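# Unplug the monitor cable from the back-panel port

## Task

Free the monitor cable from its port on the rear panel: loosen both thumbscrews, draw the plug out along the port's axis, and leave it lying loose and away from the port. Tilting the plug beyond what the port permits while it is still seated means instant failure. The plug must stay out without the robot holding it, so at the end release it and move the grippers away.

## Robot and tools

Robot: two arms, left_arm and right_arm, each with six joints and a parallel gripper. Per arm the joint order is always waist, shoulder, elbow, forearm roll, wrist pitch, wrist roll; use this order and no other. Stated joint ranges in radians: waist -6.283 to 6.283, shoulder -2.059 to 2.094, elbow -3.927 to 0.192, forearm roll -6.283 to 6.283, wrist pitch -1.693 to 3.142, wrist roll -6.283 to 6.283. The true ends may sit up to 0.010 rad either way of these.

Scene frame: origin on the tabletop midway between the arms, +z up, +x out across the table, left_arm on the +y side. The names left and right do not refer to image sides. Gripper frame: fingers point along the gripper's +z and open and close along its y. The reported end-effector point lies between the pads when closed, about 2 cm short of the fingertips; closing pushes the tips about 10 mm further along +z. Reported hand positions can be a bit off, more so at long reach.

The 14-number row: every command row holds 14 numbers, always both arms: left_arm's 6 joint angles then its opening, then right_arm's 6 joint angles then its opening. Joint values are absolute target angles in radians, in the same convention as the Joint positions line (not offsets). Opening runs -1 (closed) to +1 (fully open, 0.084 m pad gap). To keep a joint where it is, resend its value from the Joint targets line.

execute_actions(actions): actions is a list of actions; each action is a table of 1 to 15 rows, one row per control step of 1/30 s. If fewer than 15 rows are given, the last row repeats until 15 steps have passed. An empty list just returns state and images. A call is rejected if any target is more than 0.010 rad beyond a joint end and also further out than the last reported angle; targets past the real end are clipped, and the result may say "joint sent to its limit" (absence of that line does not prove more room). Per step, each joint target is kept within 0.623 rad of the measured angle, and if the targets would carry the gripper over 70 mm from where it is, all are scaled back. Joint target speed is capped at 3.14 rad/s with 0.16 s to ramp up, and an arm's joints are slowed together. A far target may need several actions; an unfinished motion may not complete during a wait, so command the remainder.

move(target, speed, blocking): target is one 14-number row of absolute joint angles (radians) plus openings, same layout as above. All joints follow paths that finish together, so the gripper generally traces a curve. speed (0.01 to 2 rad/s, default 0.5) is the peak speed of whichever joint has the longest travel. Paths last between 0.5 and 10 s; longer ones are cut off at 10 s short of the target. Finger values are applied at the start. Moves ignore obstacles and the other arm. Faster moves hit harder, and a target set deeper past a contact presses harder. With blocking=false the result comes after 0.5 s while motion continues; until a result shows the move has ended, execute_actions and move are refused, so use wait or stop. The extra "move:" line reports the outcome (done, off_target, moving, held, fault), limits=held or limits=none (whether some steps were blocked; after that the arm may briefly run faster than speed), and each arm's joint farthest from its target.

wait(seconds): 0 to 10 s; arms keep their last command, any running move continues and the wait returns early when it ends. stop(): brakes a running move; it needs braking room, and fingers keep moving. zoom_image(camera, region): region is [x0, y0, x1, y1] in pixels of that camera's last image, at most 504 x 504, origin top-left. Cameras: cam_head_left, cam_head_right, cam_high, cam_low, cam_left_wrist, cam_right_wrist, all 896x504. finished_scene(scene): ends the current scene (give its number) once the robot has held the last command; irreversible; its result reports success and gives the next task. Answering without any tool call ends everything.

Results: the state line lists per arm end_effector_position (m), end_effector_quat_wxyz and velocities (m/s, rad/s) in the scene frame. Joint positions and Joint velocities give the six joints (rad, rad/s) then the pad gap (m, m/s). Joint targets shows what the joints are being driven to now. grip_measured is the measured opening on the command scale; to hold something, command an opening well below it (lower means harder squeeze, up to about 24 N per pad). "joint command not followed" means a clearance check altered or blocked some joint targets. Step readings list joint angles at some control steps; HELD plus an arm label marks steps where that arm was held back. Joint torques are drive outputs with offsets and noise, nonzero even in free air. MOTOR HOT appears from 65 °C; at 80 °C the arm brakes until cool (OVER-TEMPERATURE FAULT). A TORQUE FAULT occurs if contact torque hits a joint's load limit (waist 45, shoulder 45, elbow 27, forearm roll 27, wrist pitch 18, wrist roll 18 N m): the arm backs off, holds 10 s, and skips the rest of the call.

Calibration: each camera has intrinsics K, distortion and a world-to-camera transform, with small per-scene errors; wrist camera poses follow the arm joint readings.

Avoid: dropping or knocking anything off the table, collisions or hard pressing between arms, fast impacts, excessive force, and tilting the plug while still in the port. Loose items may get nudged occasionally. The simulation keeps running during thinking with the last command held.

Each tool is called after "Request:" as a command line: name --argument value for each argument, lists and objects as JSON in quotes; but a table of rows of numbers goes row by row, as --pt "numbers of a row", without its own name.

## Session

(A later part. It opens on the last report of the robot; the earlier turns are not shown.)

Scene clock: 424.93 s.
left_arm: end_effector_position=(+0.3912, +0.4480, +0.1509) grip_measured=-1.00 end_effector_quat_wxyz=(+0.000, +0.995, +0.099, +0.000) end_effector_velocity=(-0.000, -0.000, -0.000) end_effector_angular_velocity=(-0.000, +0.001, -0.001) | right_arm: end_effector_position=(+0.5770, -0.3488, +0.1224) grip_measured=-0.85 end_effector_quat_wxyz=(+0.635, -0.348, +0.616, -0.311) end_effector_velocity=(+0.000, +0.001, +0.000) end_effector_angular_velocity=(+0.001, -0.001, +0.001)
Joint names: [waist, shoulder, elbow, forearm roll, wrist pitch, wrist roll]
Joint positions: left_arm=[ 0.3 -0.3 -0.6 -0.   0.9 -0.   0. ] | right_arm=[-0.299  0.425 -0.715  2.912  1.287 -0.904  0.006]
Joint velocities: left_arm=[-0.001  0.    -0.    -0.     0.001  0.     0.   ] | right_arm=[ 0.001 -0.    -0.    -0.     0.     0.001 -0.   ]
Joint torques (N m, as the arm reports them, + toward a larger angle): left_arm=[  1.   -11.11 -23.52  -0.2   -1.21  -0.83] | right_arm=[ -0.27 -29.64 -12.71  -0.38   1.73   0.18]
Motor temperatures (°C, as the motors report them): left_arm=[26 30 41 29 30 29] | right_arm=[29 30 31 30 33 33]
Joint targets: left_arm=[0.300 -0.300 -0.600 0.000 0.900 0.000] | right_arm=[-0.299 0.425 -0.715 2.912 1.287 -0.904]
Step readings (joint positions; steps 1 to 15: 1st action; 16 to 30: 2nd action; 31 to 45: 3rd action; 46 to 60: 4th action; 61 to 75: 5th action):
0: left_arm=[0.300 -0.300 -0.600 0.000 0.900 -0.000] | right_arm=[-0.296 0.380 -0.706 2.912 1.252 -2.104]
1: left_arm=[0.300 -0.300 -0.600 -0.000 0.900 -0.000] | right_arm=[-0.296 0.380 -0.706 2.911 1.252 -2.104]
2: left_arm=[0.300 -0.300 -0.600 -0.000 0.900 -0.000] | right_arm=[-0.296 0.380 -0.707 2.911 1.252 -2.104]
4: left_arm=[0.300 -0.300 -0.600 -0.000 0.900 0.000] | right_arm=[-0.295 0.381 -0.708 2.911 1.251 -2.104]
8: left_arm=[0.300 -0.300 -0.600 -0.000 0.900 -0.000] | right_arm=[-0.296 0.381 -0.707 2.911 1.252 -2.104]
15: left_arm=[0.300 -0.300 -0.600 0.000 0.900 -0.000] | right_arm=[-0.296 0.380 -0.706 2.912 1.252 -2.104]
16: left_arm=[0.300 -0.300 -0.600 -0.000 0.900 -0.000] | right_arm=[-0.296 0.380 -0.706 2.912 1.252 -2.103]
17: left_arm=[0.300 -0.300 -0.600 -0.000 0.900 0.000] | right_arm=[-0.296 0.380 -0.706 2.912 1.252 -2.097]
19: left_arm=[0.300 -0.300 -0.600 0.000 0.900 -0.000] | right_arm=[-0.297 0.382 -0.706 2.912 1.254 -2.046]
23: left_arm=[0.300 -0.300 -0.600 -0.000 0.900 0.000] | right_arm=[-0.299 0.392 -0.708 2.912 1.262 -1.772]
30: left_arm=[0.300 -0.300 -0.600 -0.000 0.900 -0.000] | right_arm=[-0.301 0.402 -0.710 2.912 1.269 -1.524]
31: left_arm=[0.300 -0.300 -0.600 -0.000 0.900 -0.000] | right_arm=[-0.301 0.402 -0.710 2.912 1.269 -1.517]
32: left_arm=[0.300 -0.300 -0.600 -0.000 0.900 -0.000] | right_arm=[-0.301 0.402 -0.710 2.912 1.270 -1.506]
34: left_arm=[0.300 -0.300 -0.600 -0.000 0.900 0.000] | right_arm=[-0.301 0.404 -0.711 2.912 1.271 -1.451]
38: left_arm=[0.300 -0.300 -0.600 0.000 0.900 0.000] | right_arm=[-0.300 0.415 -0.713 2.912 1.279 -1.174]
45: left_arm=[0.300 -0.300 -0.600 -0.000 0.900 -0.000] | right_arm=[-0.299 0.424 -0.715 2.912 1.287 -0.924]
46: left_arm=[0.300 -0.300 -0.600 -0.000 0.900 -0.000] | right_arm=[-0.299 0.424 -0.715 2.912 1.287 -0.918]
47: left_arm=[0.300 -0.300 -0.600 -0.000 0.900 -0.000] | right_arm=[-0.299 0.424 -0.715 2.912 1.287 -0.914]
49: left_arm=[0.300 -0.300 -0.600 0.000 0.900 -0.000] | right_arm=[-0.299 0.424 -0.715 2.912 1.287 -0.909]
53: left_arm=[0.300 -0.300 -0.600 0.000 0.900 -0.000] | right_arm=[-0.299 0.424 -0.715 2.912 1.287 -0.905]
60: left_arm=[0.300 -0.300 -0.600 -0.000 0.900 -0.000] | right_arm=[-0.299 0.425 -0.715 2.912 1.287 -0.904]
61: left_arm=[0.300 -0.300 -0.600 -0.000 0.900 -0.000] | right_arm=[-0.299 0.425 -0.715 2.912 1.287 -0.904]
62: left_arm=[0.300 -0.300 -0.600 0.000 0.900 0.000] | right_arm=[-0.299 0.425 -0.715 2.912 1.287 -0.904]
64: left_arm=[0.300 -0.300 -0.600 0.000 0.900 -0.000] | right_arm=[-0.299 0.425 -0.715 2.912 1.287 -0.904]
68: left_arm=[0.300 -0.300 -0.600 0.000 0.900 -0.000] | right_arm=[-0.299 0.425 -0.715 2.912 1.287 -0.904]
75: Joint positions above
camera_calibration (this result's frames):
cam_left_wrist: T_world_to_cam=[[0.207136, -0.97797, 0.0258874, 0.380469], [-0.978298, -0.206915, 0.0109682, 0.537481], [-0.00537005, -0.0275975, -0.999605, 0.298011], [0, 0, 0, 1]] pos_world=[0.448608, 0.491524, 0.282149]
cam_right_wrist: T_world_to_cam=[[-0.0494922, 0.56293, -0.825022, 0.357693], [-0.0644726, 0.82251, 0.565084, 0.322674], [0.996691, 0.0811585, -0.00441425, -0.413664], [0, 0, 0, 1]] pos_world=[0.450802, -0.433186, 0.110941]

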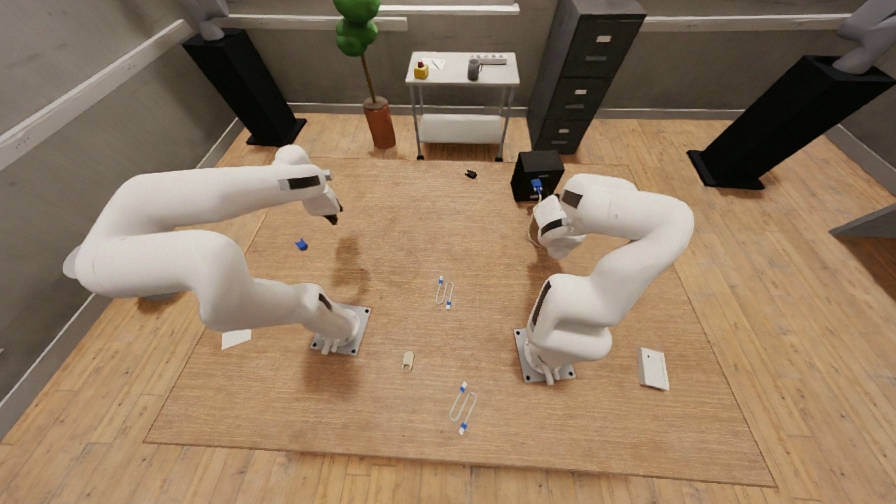

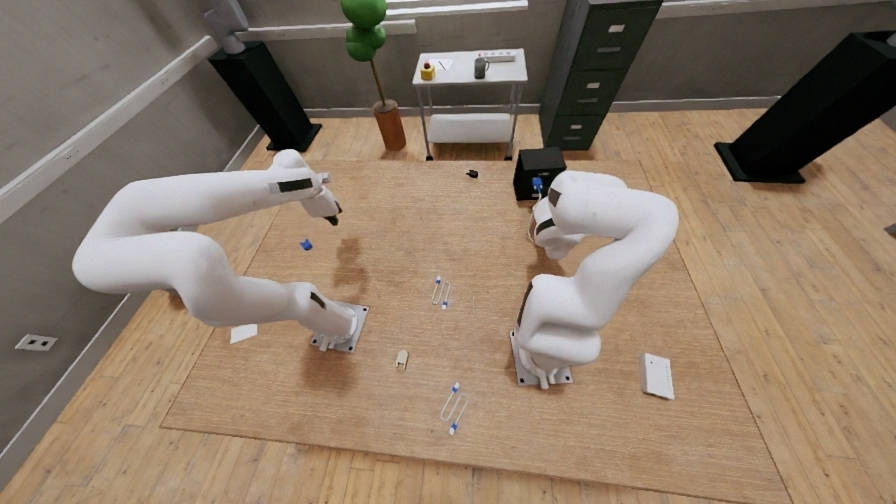

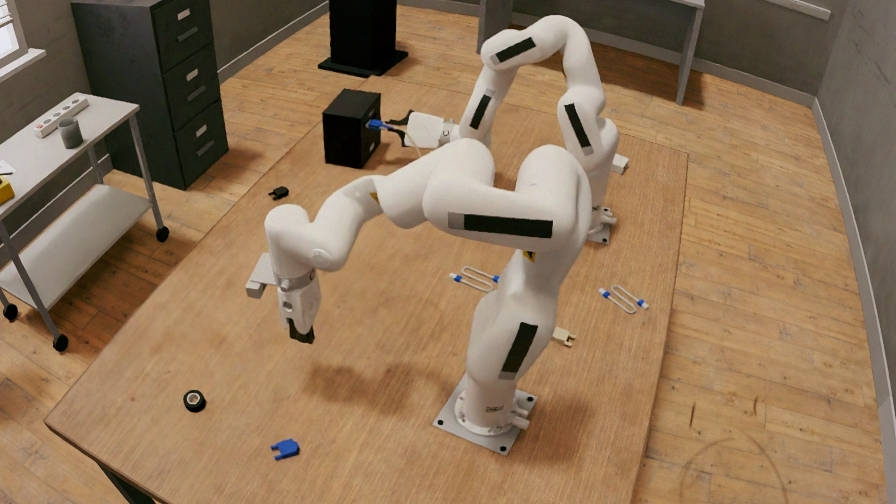

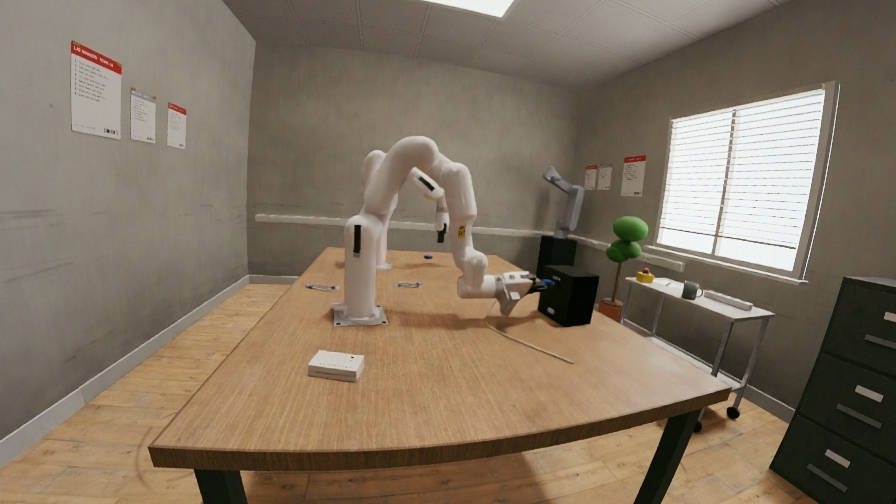

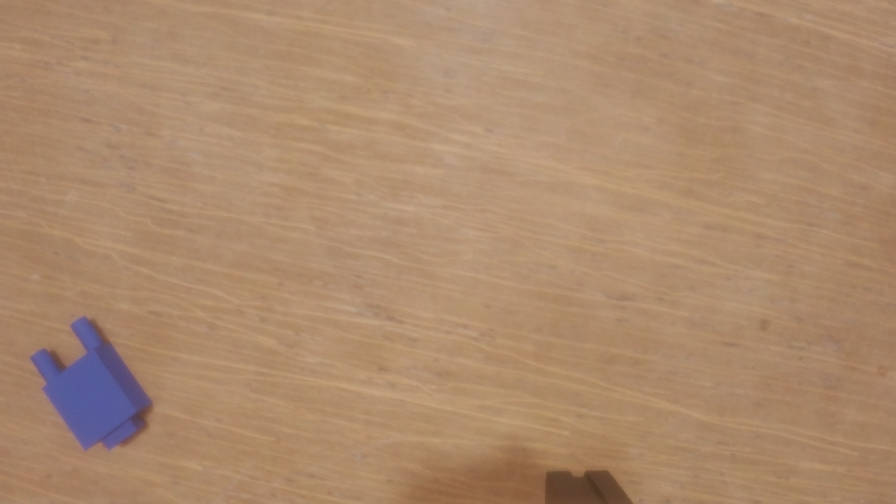

